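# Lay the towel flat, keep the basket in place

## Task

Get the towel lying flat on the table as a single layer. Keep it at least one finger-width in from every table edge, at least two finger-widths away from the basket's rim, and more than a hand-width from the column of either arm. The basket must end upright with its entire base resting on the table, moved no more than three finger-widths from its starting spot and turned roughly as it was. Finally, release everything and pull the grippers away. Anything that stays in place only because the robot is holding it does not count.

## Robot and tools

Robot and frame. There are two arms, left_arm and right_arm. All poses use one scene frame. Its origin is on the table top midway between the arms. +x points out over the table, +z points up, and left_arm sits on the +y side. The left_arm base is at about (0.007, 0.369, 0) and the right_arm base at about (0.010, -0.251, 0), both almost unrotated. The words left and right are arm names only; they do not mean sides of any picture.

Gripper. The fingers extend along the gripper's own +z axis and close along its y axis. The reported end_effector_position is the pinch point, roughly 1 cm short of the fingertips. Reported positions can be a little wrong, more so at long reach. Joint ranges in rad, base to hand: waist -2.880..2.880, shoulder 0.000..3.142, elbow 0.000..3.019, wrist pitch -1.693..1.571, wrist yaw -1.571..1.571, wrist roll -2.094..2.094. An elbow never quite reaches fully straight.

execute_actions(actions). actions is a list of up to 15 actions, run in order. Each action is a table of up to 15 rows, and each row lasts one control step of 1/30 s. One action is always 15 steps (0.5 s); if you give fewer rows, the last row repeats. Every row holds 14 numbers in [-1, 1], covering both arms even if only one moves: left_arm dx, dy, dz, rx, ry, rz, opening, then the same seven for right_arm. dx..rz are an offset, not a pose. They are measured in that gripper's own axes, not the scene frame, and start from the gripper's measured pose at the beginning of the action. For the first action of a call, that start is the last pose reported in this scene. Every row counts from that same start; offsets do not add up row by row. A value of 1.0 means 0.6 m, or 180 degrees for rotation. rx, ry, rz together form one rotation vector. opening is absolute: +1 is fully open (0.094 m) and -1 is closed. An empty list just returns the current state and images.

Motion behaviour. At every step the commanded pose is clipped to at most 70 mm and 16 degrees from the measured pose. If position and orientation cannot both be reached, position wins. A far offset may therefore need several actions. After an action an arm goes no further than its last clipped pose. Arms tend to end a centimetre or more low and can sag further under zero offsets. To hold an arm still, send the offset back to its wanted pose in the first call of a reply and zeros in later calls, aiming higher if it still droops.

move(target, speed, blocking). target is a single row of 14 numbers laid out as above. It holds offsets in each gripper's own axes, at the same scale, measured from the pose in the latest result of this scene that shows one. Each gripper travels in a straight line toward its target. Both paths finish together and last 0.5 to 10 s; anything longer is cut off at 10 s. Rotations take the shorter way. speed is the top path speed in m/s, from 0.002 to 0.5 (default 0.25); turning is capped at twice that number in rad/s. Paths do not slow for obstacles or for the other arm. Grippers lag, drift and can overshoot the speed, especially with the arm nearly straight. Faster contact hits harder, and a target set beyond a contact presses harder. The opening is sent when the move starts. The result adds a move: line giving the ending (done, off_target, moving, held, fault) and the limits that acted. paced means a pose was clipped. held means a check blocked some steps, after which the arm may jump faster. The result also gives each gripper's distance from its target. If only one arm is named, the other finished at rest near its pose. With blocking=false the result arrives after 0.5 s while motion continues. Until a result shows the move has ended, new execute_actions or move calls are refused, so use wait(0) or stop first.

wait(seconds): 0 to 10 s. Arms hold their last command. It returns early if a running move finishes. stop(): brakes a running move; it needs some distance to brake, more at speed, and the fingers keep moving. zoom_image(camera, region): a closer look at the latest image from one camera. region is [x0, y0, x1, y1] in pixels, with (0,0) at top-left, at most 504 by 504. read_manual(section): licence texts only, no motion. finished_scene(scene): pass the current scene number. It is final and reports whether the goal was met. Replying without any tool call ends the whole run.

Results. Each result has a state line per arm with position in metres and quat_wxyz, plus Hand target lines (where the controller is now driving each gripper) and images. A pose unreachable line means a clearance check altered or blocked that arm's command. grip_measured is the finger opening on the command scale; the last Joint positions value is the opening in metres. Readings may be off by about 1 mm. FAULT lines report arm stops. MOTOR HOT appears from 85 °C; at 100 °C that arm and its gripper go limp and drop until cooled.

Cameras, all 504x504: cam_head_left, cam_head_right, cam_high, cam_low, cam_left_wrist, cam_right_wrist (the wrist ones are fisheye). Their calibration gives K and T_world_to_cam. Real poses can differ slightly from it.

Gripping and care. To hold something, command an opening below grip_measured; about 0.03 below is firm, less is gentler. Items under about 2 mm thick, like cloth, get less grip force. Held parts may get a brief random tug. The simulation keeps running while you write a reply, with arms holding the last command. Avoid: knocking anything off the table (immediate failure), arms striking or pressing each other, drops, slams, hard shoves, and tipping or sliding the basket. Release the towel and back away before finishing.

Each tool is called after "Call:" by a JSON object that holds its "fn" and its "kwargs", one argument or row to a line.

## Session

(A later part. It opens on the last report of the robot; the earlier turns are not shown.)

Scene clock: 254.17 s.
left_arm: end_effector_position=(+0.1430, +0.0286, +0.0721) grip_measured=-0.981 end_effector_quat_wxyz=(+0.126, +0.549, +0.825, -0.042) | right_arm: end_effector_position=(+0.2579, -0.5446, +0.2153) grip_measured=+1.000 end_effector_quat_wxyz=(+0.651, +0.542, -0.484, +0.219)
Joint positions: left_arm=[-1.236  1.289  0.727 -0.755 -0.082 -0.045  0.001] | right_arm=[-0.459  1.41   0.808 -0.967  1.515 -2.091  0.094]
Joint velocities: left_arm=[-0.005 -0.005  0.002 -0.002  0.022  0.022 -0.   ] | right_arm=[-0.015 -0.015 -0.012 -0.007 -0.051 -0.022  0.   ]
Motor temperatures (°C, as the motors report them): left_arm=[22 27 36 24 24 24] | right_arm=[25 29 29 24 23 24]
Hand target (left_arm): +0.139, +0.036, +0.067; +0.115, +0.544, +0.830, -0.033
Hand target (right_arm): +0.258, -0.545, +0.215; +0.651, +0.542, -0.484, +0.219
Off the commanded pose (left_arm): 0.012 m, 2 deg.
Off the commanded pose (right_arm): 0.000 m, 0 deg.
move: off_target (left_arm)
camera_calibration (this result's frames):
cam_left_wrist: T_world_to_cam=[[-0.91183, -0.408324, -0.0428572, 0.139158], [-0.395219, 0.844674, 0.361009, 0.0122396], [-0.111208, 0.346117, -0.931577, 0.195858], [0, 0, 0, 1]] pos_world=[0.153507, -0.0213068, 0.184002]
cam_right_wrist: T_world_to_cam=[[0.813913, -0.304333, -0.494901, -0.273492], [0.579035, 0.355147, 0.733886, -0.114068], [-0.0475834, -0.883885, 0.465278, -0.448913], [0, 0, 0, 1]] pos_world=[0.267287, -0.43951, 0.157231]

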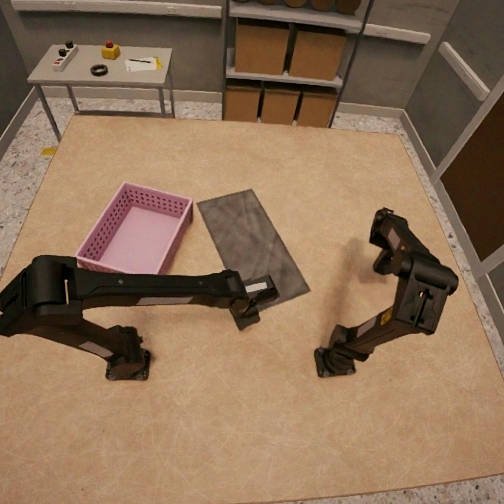

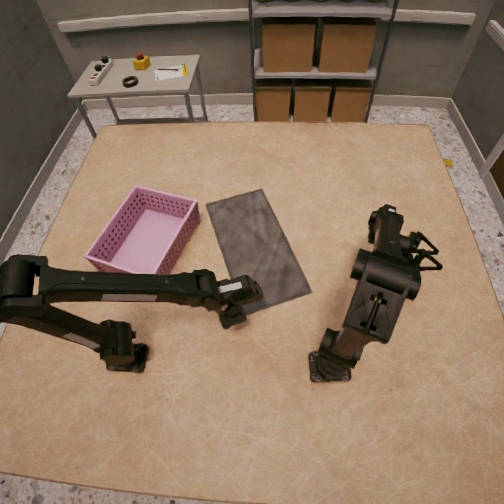

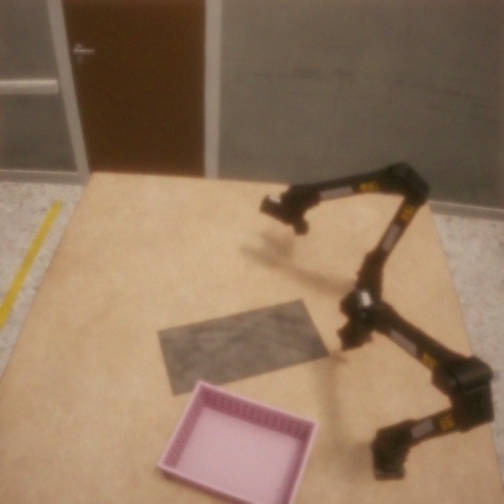

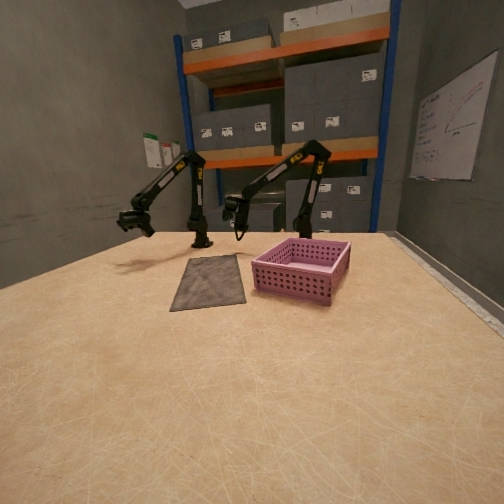

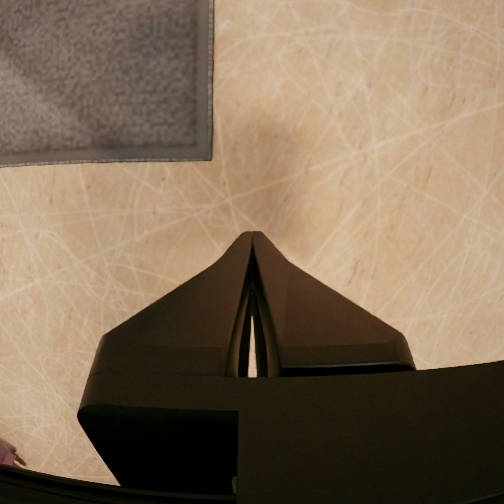

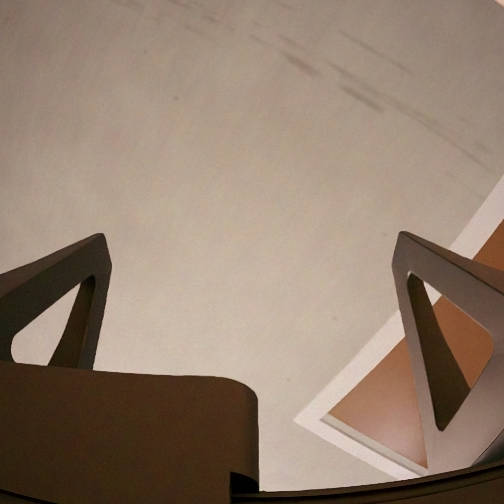

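Still too light. Stepwise, and level the gripper tilt back.

Call:
{"fn": "move", "kwargs": {
  "target": [-0.18,0.41,0.06,0,0,0,-1,0,0,0,0,0,0,1]
}}

Call:
{"fn": "move", "kwargs": {
  "target": [0,0,0.1,0,0,0,-1,0,0,0,0,0,0,1],
  "speed": 0.05
}}

Call:
{"fn": "move", "kwargs": {
  "target": [0,0,0.04,0,0,0,-1,0,0,0,0,0,0,1],
  "speed": 0.03
}}

Call:
{"fn": "move", "kwargs": {
  "target": [-0.15,0,0.06,0,0,0,-1,0,0,0,0,0,0,1],
  "speed": 0.04
}}

Call:
{"fn": "move", "kwargs": {
  "target": [0.35,-0.4,-0.2,0,0,0,-1,0,0,0,0,0,0,1]
}}

Scene clock: 262.03 s.
left_arm: end_effector_position=(+0.4025, +0.0298, +0.0734) grip_measured=-0.981 end_effector_quat_wxyz=(+0.122, +0.542, +0.831, -0.042) | right_arm: end_effector_position=(+0.2579, -0.5446, +0.2153) grip_measured=+1.000 end_effector_quat_wxyz=(+0.651, +0.542, -0.484, +0.219)
Joint positions: left_arm=[-0.698  1.672  1.154 -0.801  0.055  0.458  0.001] | right_arm=[-0.459  1.41   0.808 -0.967  1.515 -2.091  0.094]
Joint velocities: left_arm=[-0.005 -0.005  0.007 -0.002 -0.066 -0.037 -0.   ] | right_arm=[-0.015 -0.005  0.002 -0.012 -0.037 -0.022  0.   ]
Motor temperatures (°C, as the motors report them): left_arm=[22 27 36 24 24 24] | right_arm=[25 29 29 24 23 24]
Hand target (left_arm): +0.412, +0.022, +0.078; +0.124, +0.549, +0.826, -0.043
Hand target (right_arm): +0.258, -0.545, +0.215; +0.651, +0.542, -0.484, +0.219
Off the commanded pose (left_arm): 0.016 m, 1 deg.
Off the commanded pose (right_arm): 0.000 m, 0 deg.
move: off_target (left_arm)
camera_calibration (this result's frames):
cam_left_wrist: T_world_to_cam=[[-0.904913, -0.423997, -0.0368782, 0.373597], [-0.406828, 0.836303, 0.367543, 0.117804], [-0.124996, 0.347597, -0.929275, 0.230832], [0, 0, 0, 1]] pos_world=[0.414851, -0.020353, 0.184986]
cam_right_wrist: T_world_to_cam=[[0.813913, -0.304333, -0.494901, -0.273492], [0.579035, 0.355147, 0.733886, -0.114068], [-0.0475834, -0.883885, 0.465278, -0.448913], [0, 0, 0, 1]] pos_world=[0.267287, -0.43951, 0.157231]

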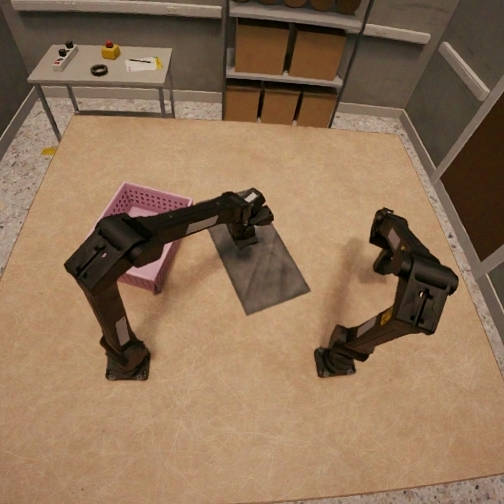

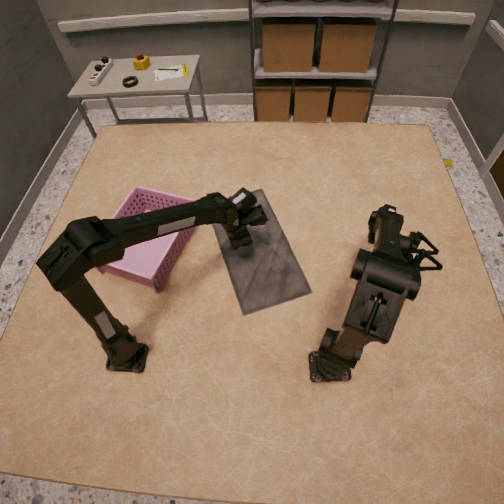

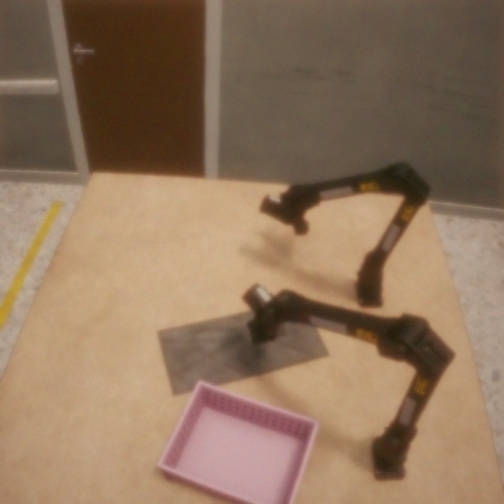

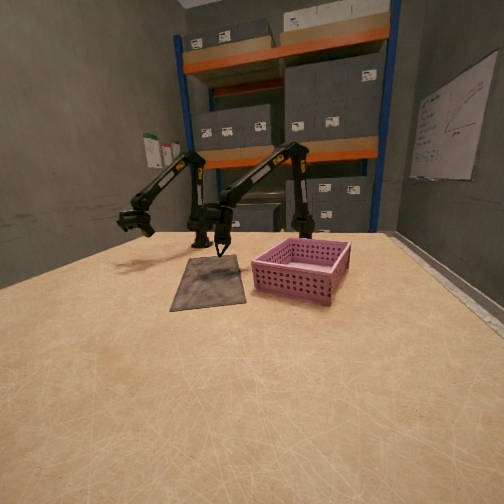

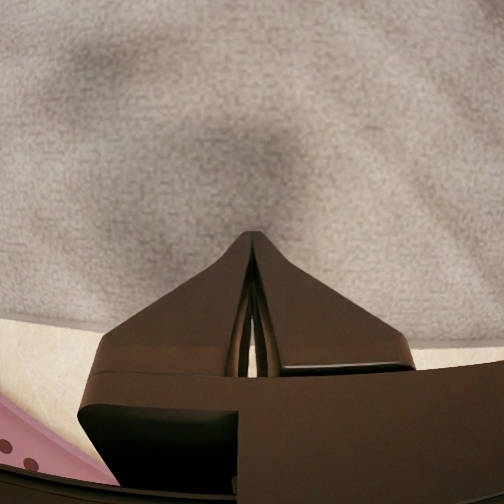

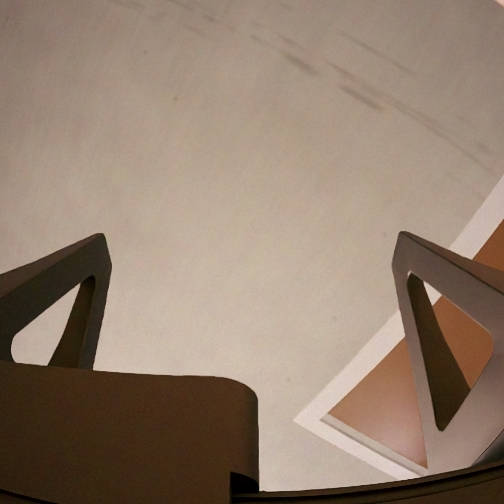

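Scene clock: 263.57 s.
left_arm: end_effector_position=(+0.4155, +0.0190, +0.0318) grip_measured=-0.981 end_effector_quat_wxyz=(+0.130, +0.542, +0.829, -0.043) | right_arm: end_effector_position=(+0.2579, -0.5446, +0.2153) grip_measured=+1.000 end_effector_quat_wxyz=(+0.651, +0.542, -0.484, +0.219)
Joint positions: left_arm=[-0.698  1.763  1.147 -0.686  0.055  0.459  0.001] | right_arm=[-0.459  1.41   0.808 -0.967  1.515 -2.091  0.094]
Joint velocities: left_arm=[-0.005 -0.005 -0.012 -0.017 -0.037 -0.037  0.   ] | right_arm=[ 0.005  0.005  0.002  0.002 -0.022 -0.037  0.   ]
Motor temperatures (°C, as the motors report them): left_arm=[22 27 36 24 24 24] | right_arm=[25 29 29 24 23 24]
Hand target (left_arm): +0.411, +0.018, +0.016; +0.121, +0.542, +0.831, -0.042
Hand target (right_arm): +0.258, -0.545, +0.215; +0.651, +0.542, -0.484, +0.219
Off the commanded pose (left_arm): 0.017 m, 1 deg.
Off the commanded pose (right_arm): 0.000 m, 0 deg.
move: off_target (left_arm)
camera_calibration (this result's frames):
cam_left_wrist: T_world_to_cam=[[-0.904528, -0.424105, -0.044306, 0.379373], [-0.411314, 0.840373, 0.35298, 0.149666], [-0.112467, 0.337504, -0.934581, 0.192725], [0, 0, 0, 1]] pos_world=[0.426389, -0.0299269, 0.144097]
cam_right_wrist: T_world_to_cam=[[0.813913, -0.304333, -0.494901, -0.273492], [0.579035, 0.355147, 0.733886, -0.114068], [-0.0475834, -0.883885, 0.465278, -0.448913], [0, 0, 0, 1]] pos_world=[0.267287, -0.43951, 0.157231]

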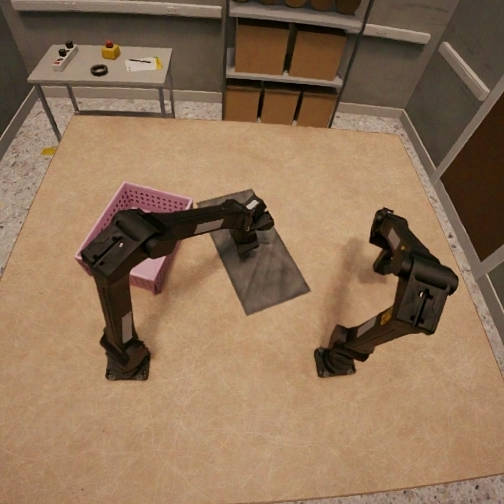

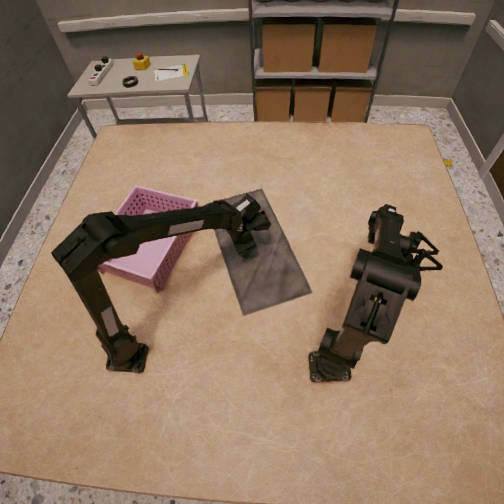

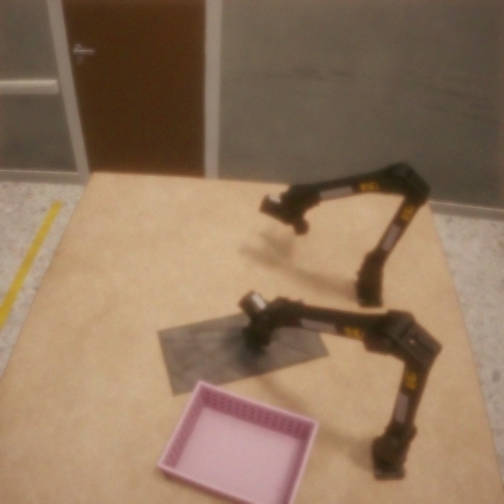

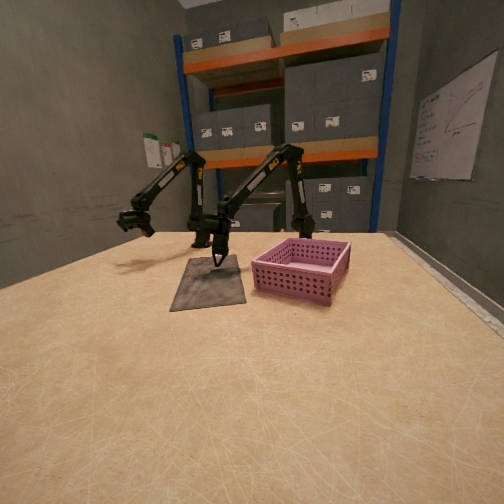

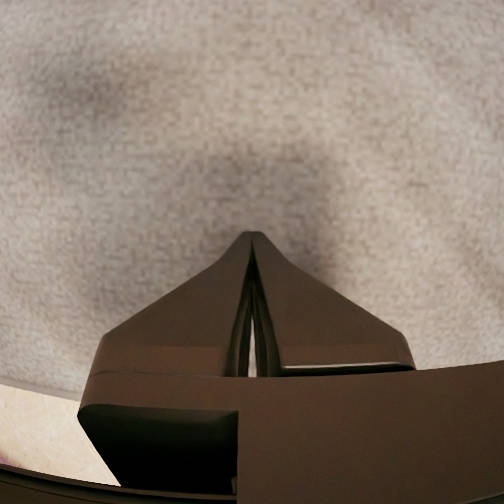

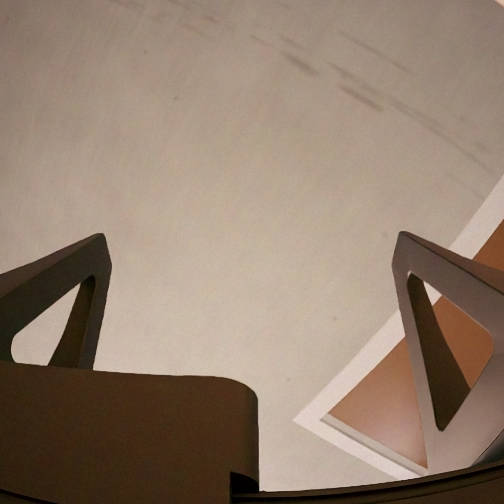

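Scene clock: 264.73 s.
left_arm: end_effector_position=(+0.4196, +0.0156, +0.0221) grip_measured=-0.981 end_effector_quat_wxyz=(+0.135, +0.541, +0.829, -0.043) | right_arm: end_effector_position=(+0.2579, -0.5446, +0.2153) grip_measured=+1.000 end_effector_quat_wxyz=(+0.651, +0.542, -0.484, +0.219)
Joint positions: left_arm=[-0.698  1.786  1.147 -0.653  0.055  0.459  0.001] | right_arm=[-0.459  1.41   0.808 -0.967  1.515 -2.091  0.094]
Joint velocities: left_arm=[-0.015 -0.005 -0.007 -0.012  0.037 -0.007  0.   ] | right_arm=[-0.005 -0.015  0.007  0.002 -0.037  0.051  0.   ]
Motor temperatures (°C, as the motors report them): left_arm=[22 27 36 24 24 24] | right_arm=[25 29 29 24 23 24]
Hand target (left_arm): +0.419, +0.014, +0.009; +0.130, +0.542, +0.829, -0.043
Hand target (right_arm): +0.258, -0.545, +0.215; +0.651, +0.542, -0.484, +0.219
Off the commanded pose (left_arm): 0.013 m, 1 deg.
Off the commanded pose (right_arm): 0.000 m, 0 deg.
move: off_target (left_arm)
camera_calibration (this result's frames):
cam_left_wrist: T_world_to_cam=[[-0.904188, -0.424387, -0.0483743, 0.381154], [-0.413879, 0.842493, 0.344833, 0.158836], [-0.105588, 0.331815, -0.937417, 0.182503], [0, 0, 0, 1]] pos_world=[0.429644, -0.0326189, 0.134747]
cam_right_wrist: T_world_to_cam=[[0.813913, -0.304333, -0.494901, -0.273492], [0.579035, 0.355147, 0.733886, -0.114068], [-0.0475834, -0.883885, 0.465278, -0.448913], [0, 0, 0, 1]] pos_world=[0.267287, -0.43951, 0.157231]

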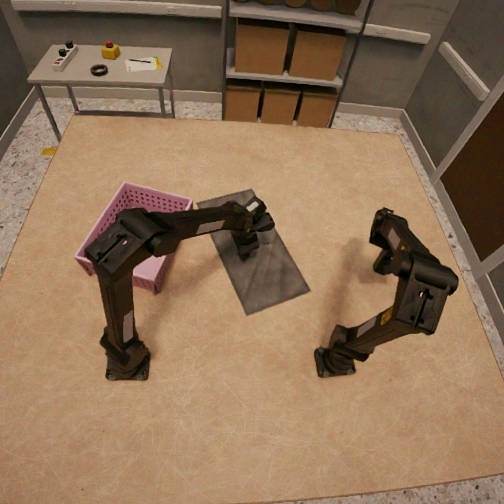

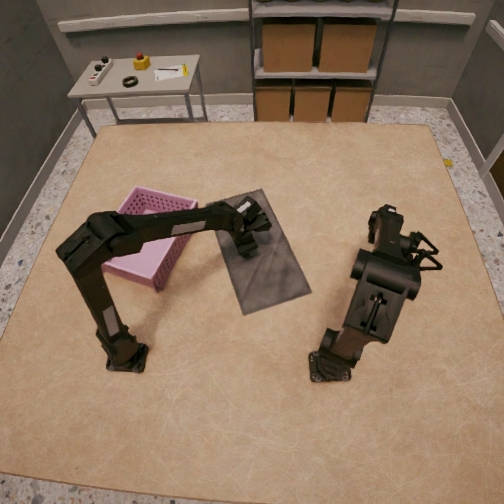

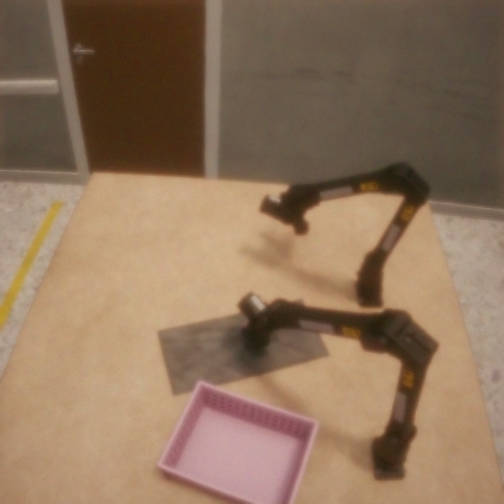

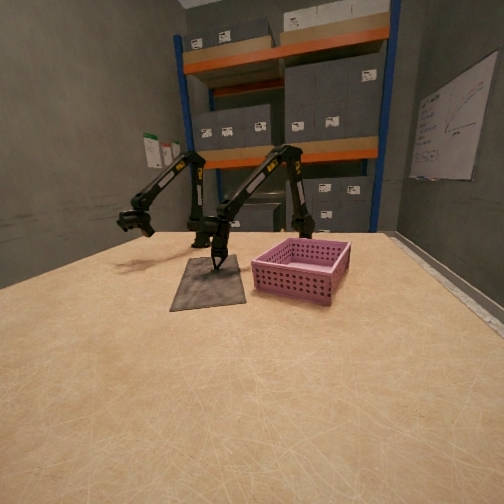

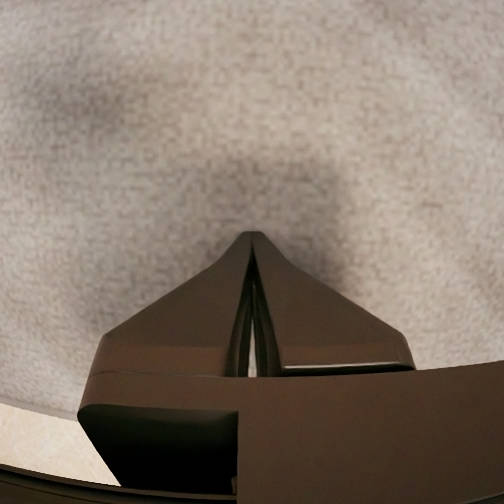

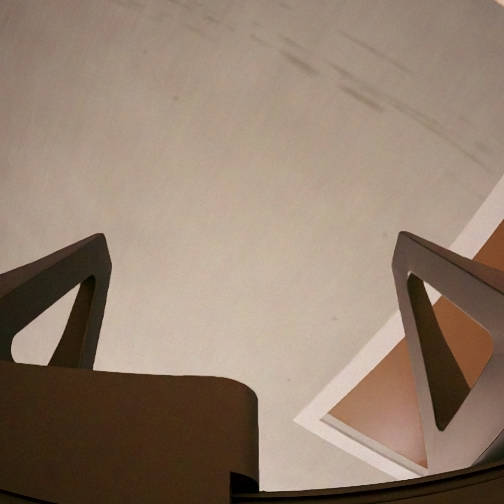

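Scene clock: 267.47 s.
left_arm: end_effector_position=(+0.4570, -0.0580, +0.0149) grip_measured=-0.981 end_effector_quat_wxyz=(+0.138, +0.543, +0.827, -0.044) | right_arm: end_effector_position=(+0.2579, -0.5446, +0.2153) grip_measured=+1.000 end_effector_quat_wxyz=(+0.651, +0.542, -0.484, +0.219)
Joint positions: left_arm=[-0.755  1.959  1.393 -0.717  0.04   0.407  0.001] | right_arm=[-0.459  1.41   0.808 -0.967  1.515 -2.091  0.094]
Joint velocities: left_arm=[-0.005 -0.005 -0.017 -0.007  0.007  0.051 -0.002] | right_arm=[-0.015 -0.015  0.012 -0.002 -0.037  0.022  0.   ]
Motor temperatures (°C, as the motors report them): left_arm=[22 27 36 24 24 24] | right_arm=[25 29 29 24 23 24]
Hand target (left_arm): +0.460, -0.072, +0.012; +0.136, +0.541, +0.829, -0.043
Hand target (right_arm): +0.258, -0.545, +0.215; +0.651, +0.542, -0.484, +0.219
Off the commanded pose (left_arm): 0.015 m, 0 deg.
Off the commanded pose (right_arm): 0.000 m, 0 deg.
move: off_target (left_arm)
camera_calibration (this result's frames):
cam_left_wrist: T_world_to_cam=[[-0.905644, -0.420952, -0.0510812, 0.384251], [-0.412197, 0.845671, 0.33902, 0.238233], [-0.099513, 0.328087, -0.939391, 0.201214], [0, 0, 0, 1]] pos_world=[0.466217, -0.105732, 0.127881]
cam_right_wrist: T_world_to_cam=[[0.813913, -0.304333, -0.494901, -0.273492], [0.579035, 0.355147, 0.733886, -0.114068], [-0.0475834, -0.883885, 0.465278, -0.448913], [0, 0, 0, 1]] pos_world=[0.267287, -0.43951, 0.157231]

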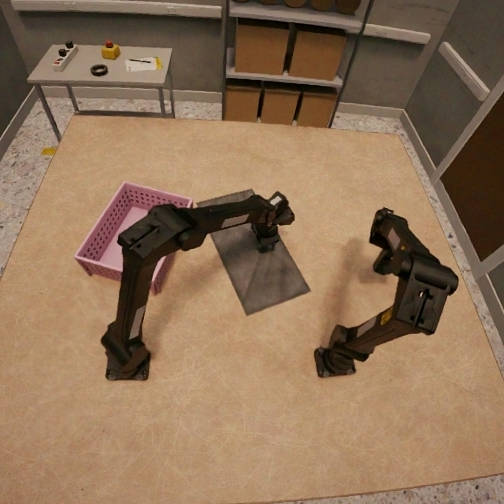

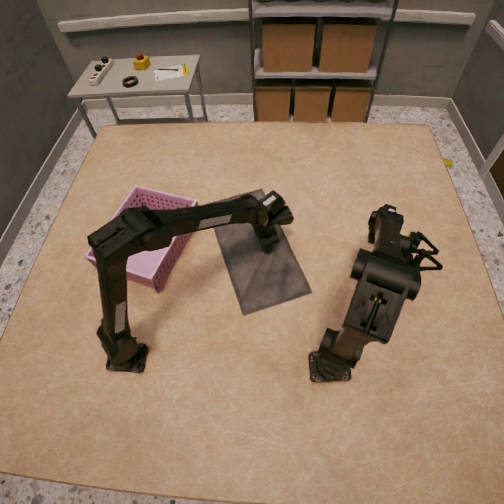

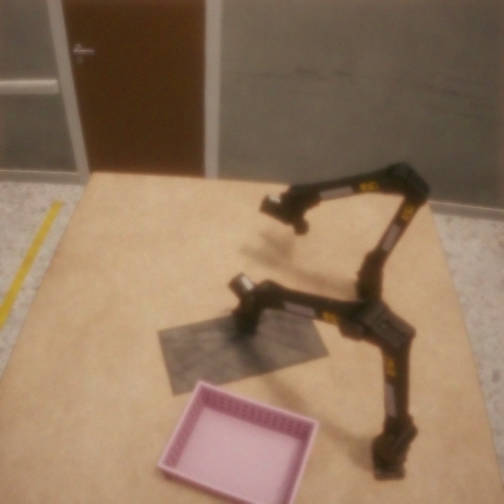

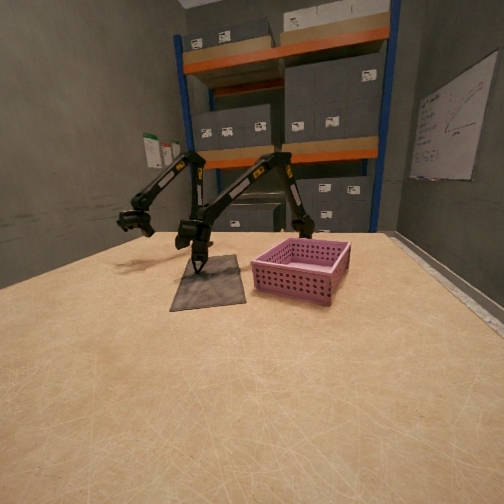

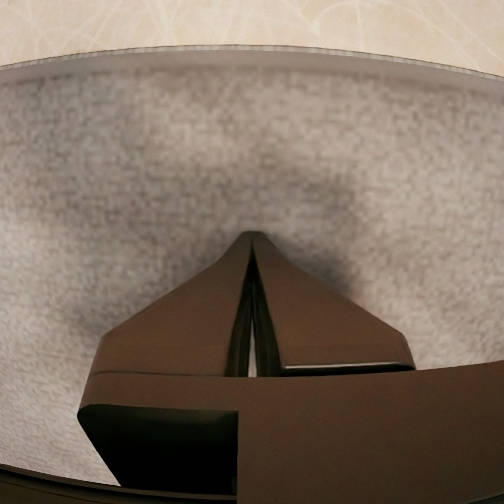

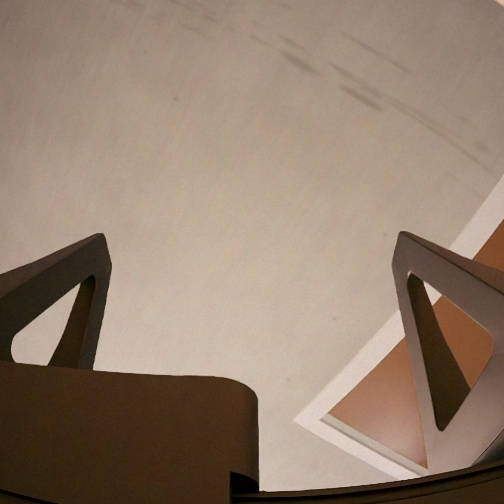

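Scene clock: 269.43 s.
left_arm: end_effector_position=(+0.1436, +0.0496, +0.0607) grip_measured=-0.981 end_effector_quat_wxyz=(+0.150, +0.547, +0.822, -0.051) | right_arm: end_effector_position=(+0.2579, -0.5446, +0.2153) grip_measured=+1.000 end_effector_quat_wxyz=(+0.651, +0.542, -0.484, +0.219)
Joint positions: left_arm=[-1.219  1.227  0.627 -0.665 -0.092 -0.024  0.001] | right_arm=[-0.459  1.41   0.808 -0.967  1.515 -2.091  0.094]
Joint velocities: left_arm=[-0.005 -0.005  0.017  0.012 -0.022 -0.095  0.001] | right_arm=[ 0.005  0.005 -0.017 -0.002  0.037  0.037  0.   ]
Motor temperatures (°C, as the motors report them): left_arm=[22 27 36 24 24 24] | right_arm=[25 29 29 24 23 24]
Hand target (left_arm): +0.140, +0.056, +0.056; +0.140, +0.543, +0.827, -0.043
Hand target (right_arm): +0.258, -0.545, +0.215; +0.651, +0.542, -0.484, +0.219
Off the commanded pose (left_arm): 0.012 m, 2 deg.
Off the commanded pose (right_arm): 0.000 m, 0 deg.
move: off_target (left_arm)
camera_calibration (this result's frames):
cam_left_wrist: T_world_to_cam=[[-0.910474, -0.410052, -0.0537977, 0.148415], [-0.405432, 0.859308, 0.311794, 0.00256109], [-0.081623, 0.305691, -0.948626, 0.176851], [0, 0, 0, 1]] pos_world=[0.150601, 0.00459525, 0.174951]
cam_right_wrist: T_world_to_cam=[[0.813913, -0.304333, -0.494901, -0.273492], [0.579035, 0.355147, 0.733886, -0.114068], [-0.0475834, -0.883885, 0.465278, -0.448913], [0, 0, 0, 1]] pos_world=[0.267287, -0.43951, 0.157231]

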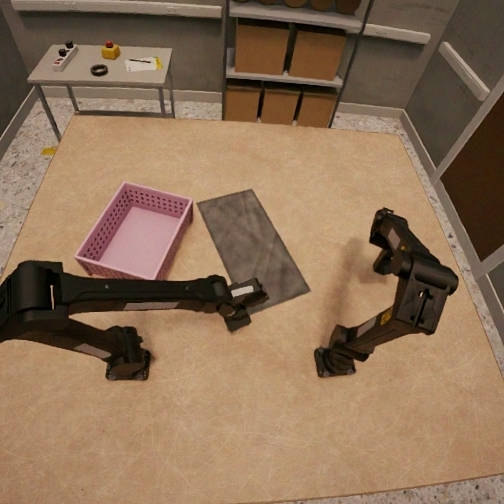

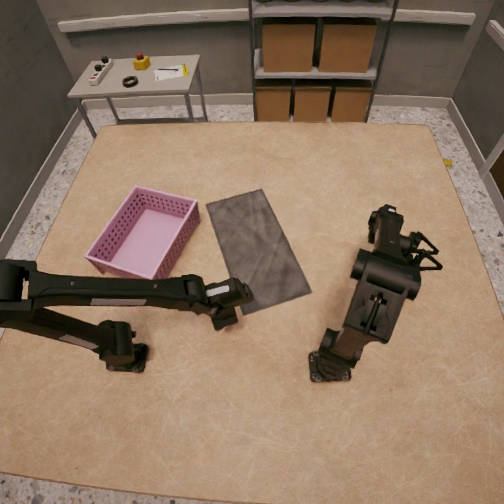

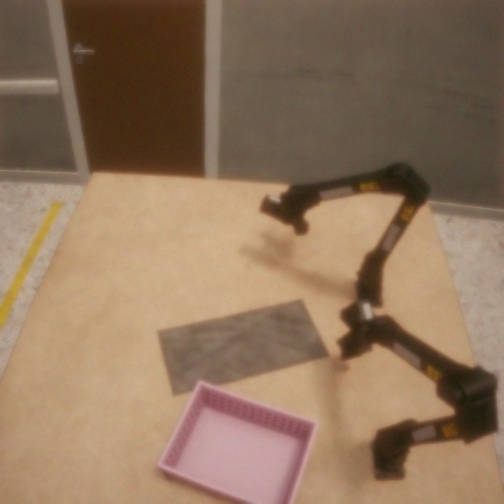

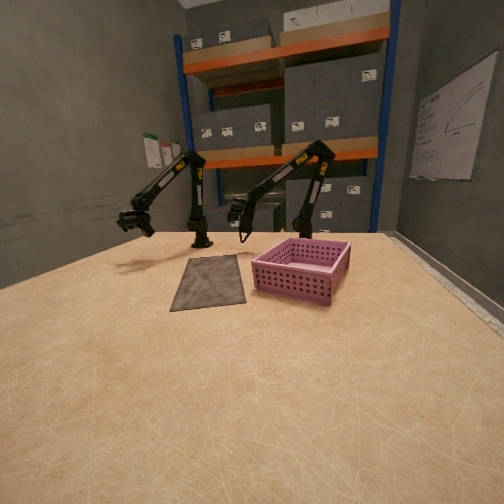

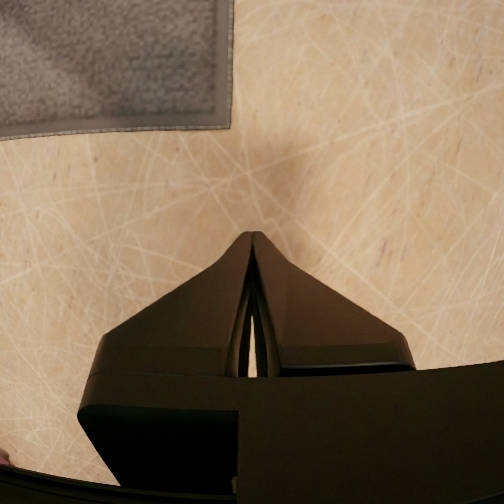

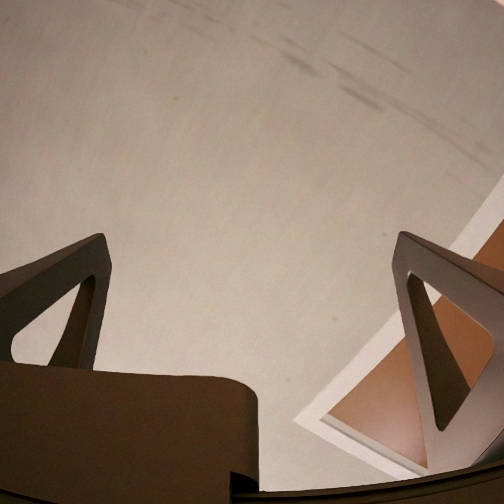

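Call:
{"fn": "move", "kwargs": {
  "target": [-0.19,0.41,0.0,0.026,0.095,0,-1,0,0,0,0,0,0,1]
}}

Call:
{"fn": "move", "kwargs": {
  "target": [0,0,0.12,0,0,0,-1,0,0,0,0,0,0,1],
  "speed": 0.05
}}

Scene clock: 279.83 s.
left_arm: end_effector_position=(+0.3988, +0.0524, +0.1074) grip_measured=-0.981 end_effector_quat_wxyz=(+0.000, +0.548, +0.836, -0.006) | right_arm: end_effector_position=(+0.2579, -0.5446, +0.2153) grip_measured=+1.000 end_effector_quat_wxyz=(+0.651, +0.542, -0.484, +0.219)
Joint positions: left_arm=[-0.682  1.728  1.351 -1.192  0.013  0.485  0.001] | right_arm=[-0.459  1.41   0.808 -0.967  1.515 -2.091  0.094]
Joint velocities: left_arm=[-0.015 -0.005 -0.012  0.012 -0.022  0.007  0.   ] | right_arm=[-0.034 -0.015 -0.002 -0.017  0.022 -0.022  0.   ]
Motor temperatures (°C, as the motors report them): left_arm=[22 27 36 24 24 24] | right_arm=[25 29 29 24 23 24]
Hand target (left_arm): +0.409, +0.047, +0.111; +0.002, +0.555, +0.832, -0.005
Hand target (right_arm): +0.258, -0.545, +0.215; +0.651, +0.542, -0.484, +0.219
Off the commanded pose (left_arm): 0.014 m, 1 deg.
Off the commanded pose (right_arm): 0.000 m, 0 deg.
move: off_target (left_arm)
camera_calibration (this result's frames):
cam_left_wrist: T_world_to_cam=[[-0.908048, -0.417689, 0.0313869, 0.374643], [-0.323236, 0.746421, 0.5817, 0.0332927], [-0.266397, 0.518066, -0.812798, 0.28907], [0, 0, 0, 1]] pos_world=[0.427963, -0.0181233, 0.20383]
cam_right_wrist: T_world_to_cam=[[0.813913, -0.304333, -0.494901, -0.273492], [0.579035, 0.355147, 0.733886, -0.114068], [-0.0475834, -0.883885, 0.465278, -0.448913], [0, 0, 0, 1]] pos_world=[0.267287, -0.43951, 0.157231]

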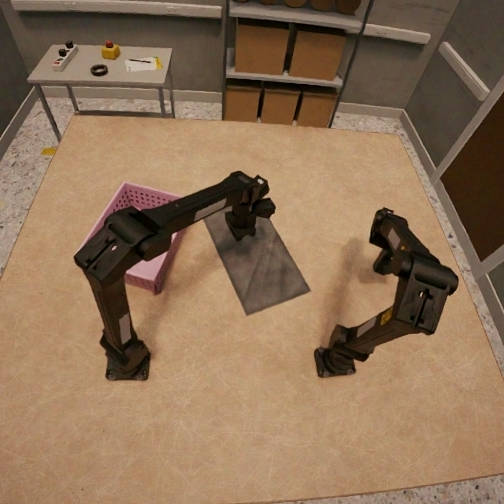

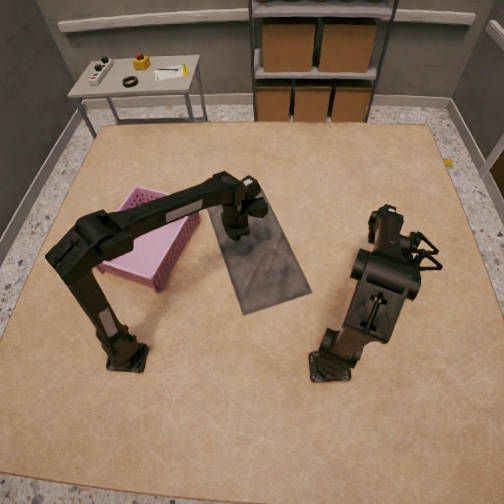

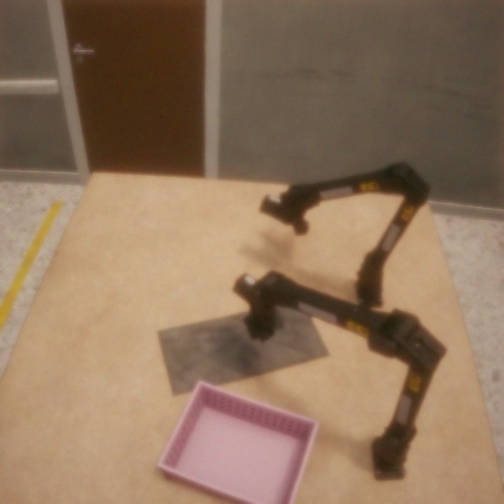

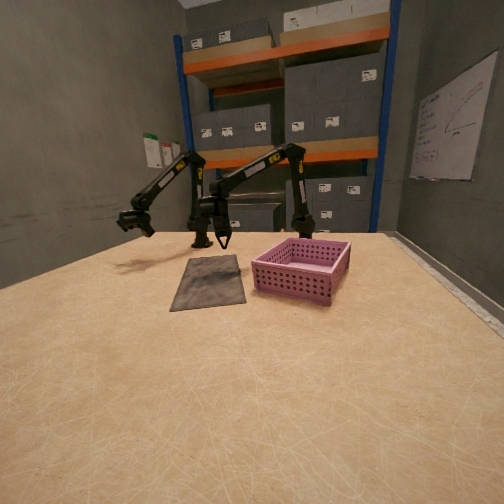

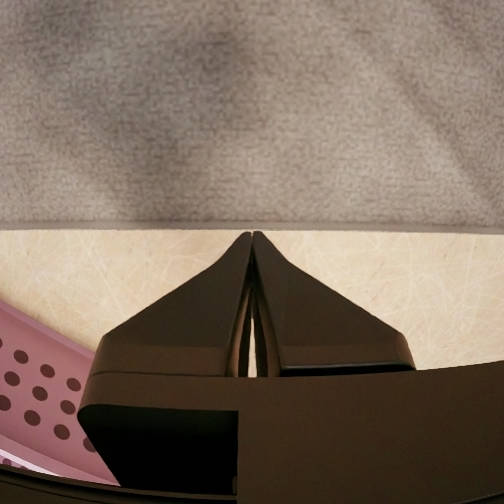

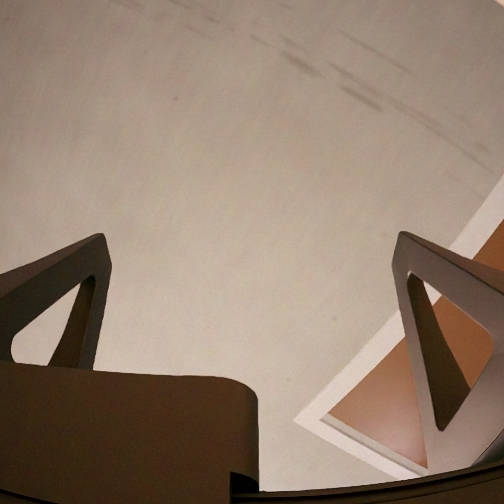

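Scene clock: 281.60 s.
left_arm: end_effector_position=(+0.3998, +0.0515, +0.0518) grip_measured=-0.981 end_effector_quat_wxyz=(+0.010, +0.549, +0.836, -0.007) | right_arm: end_effector_position=(+0.2579, -0.5446, +0.2153) grip_measured=+1.000 end_effector_quat_wxyz=(+0.651, +0.542, -0.484, +0.219)
Joint positions: left_arm=[-0.682  1.783  1.266 -1.033  0.013  0.486  0.001] | right_arm=[-0.459  1.41   0.808 -0.967  1.515 -2.091  0.094]
Joint velocities: left_arm=[-0.005  0.005  0.007  0.012 -0.022 -0.007 -0.001] | right_arm=[-0.005  0.005 -0.012 -0.002  0.051  0.007  0.   ]
Motor temperatures (°C, as the motors report them): left_arm=[22 27 36 24 24 24] | right_arm=[25 29 29 24 23 24]
Hand target (left_arm): +0.397, +0.052, +0.036; +0.000, +0.549, +0.836, -0.006
Hand target (right_arm): +0.258, -0.545, +0.215; +0.651, +0.542, -0.484, +0.219
Off the commanded pose (left_arm): 0.016 m, 1 deg.
Off the commanded pose (right_arm): 0.000 m, 0 deg.
move: off_target (left_arm)
camera_calibration (this result's frames):
cam_left_wrist: T_world_to_cam=[[-0.908617, -0.417014, 0.0226699, 0.377613], [-0.331678, 0.753538, 0.567601, 0.0702899], [-0.25378, 0.508213, -0.822992, 0.240587], [0, 0, 0, 1]] pos_world=[0.427476, -0.0177657, 0.149544]
cam_right_wrist: T_world_to_cam=[[0.813913, -0.304333, -0.494901, -0.273492], [0.579035, 0.355147, 0.733886, -0.114068], [-0.0475834, -0.883885, 0.465278, -0.448913], [0, 0, 0, 1]] pos_world=[0.267287, -0.43951, 0.157231]

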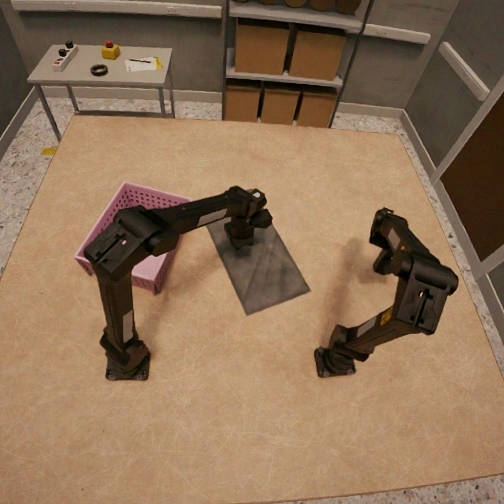

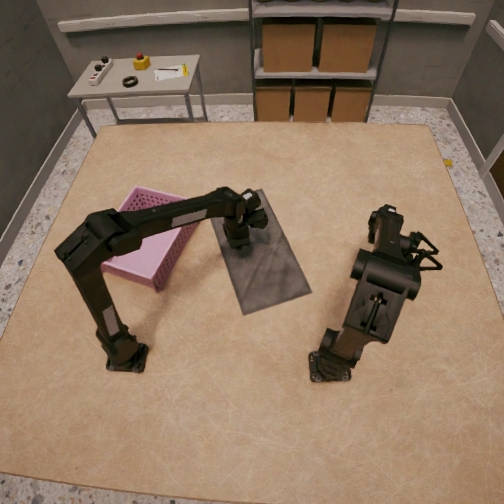

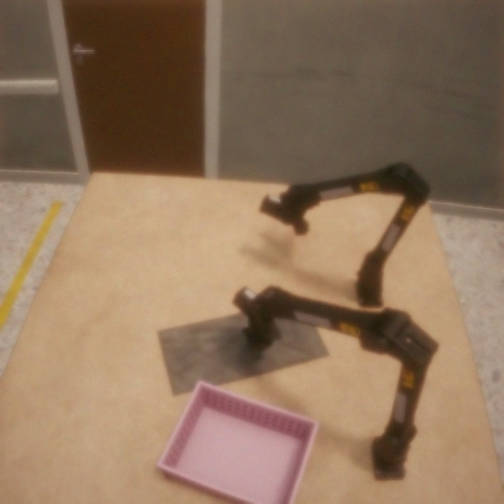

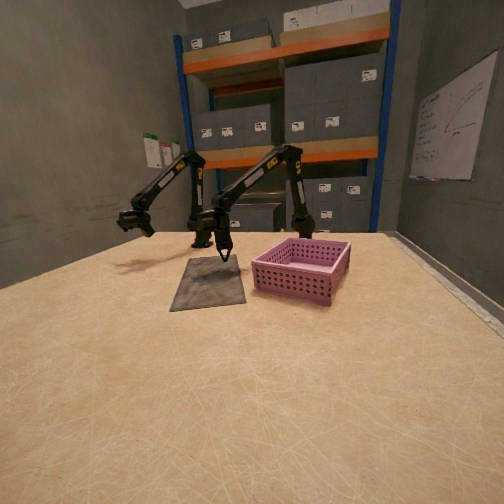

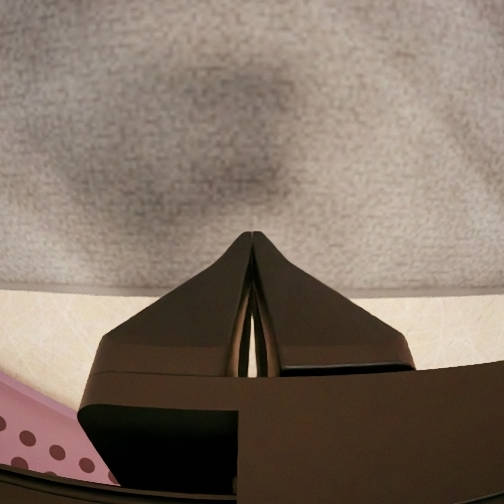

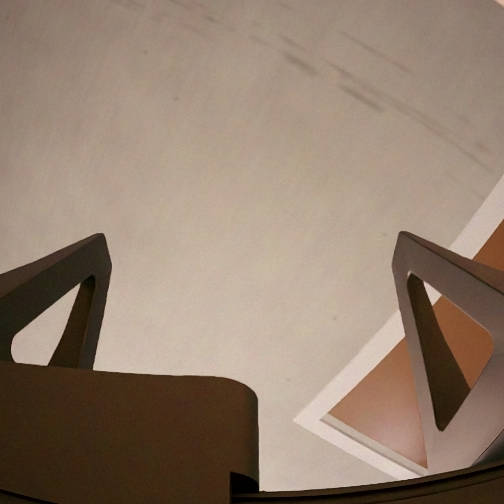

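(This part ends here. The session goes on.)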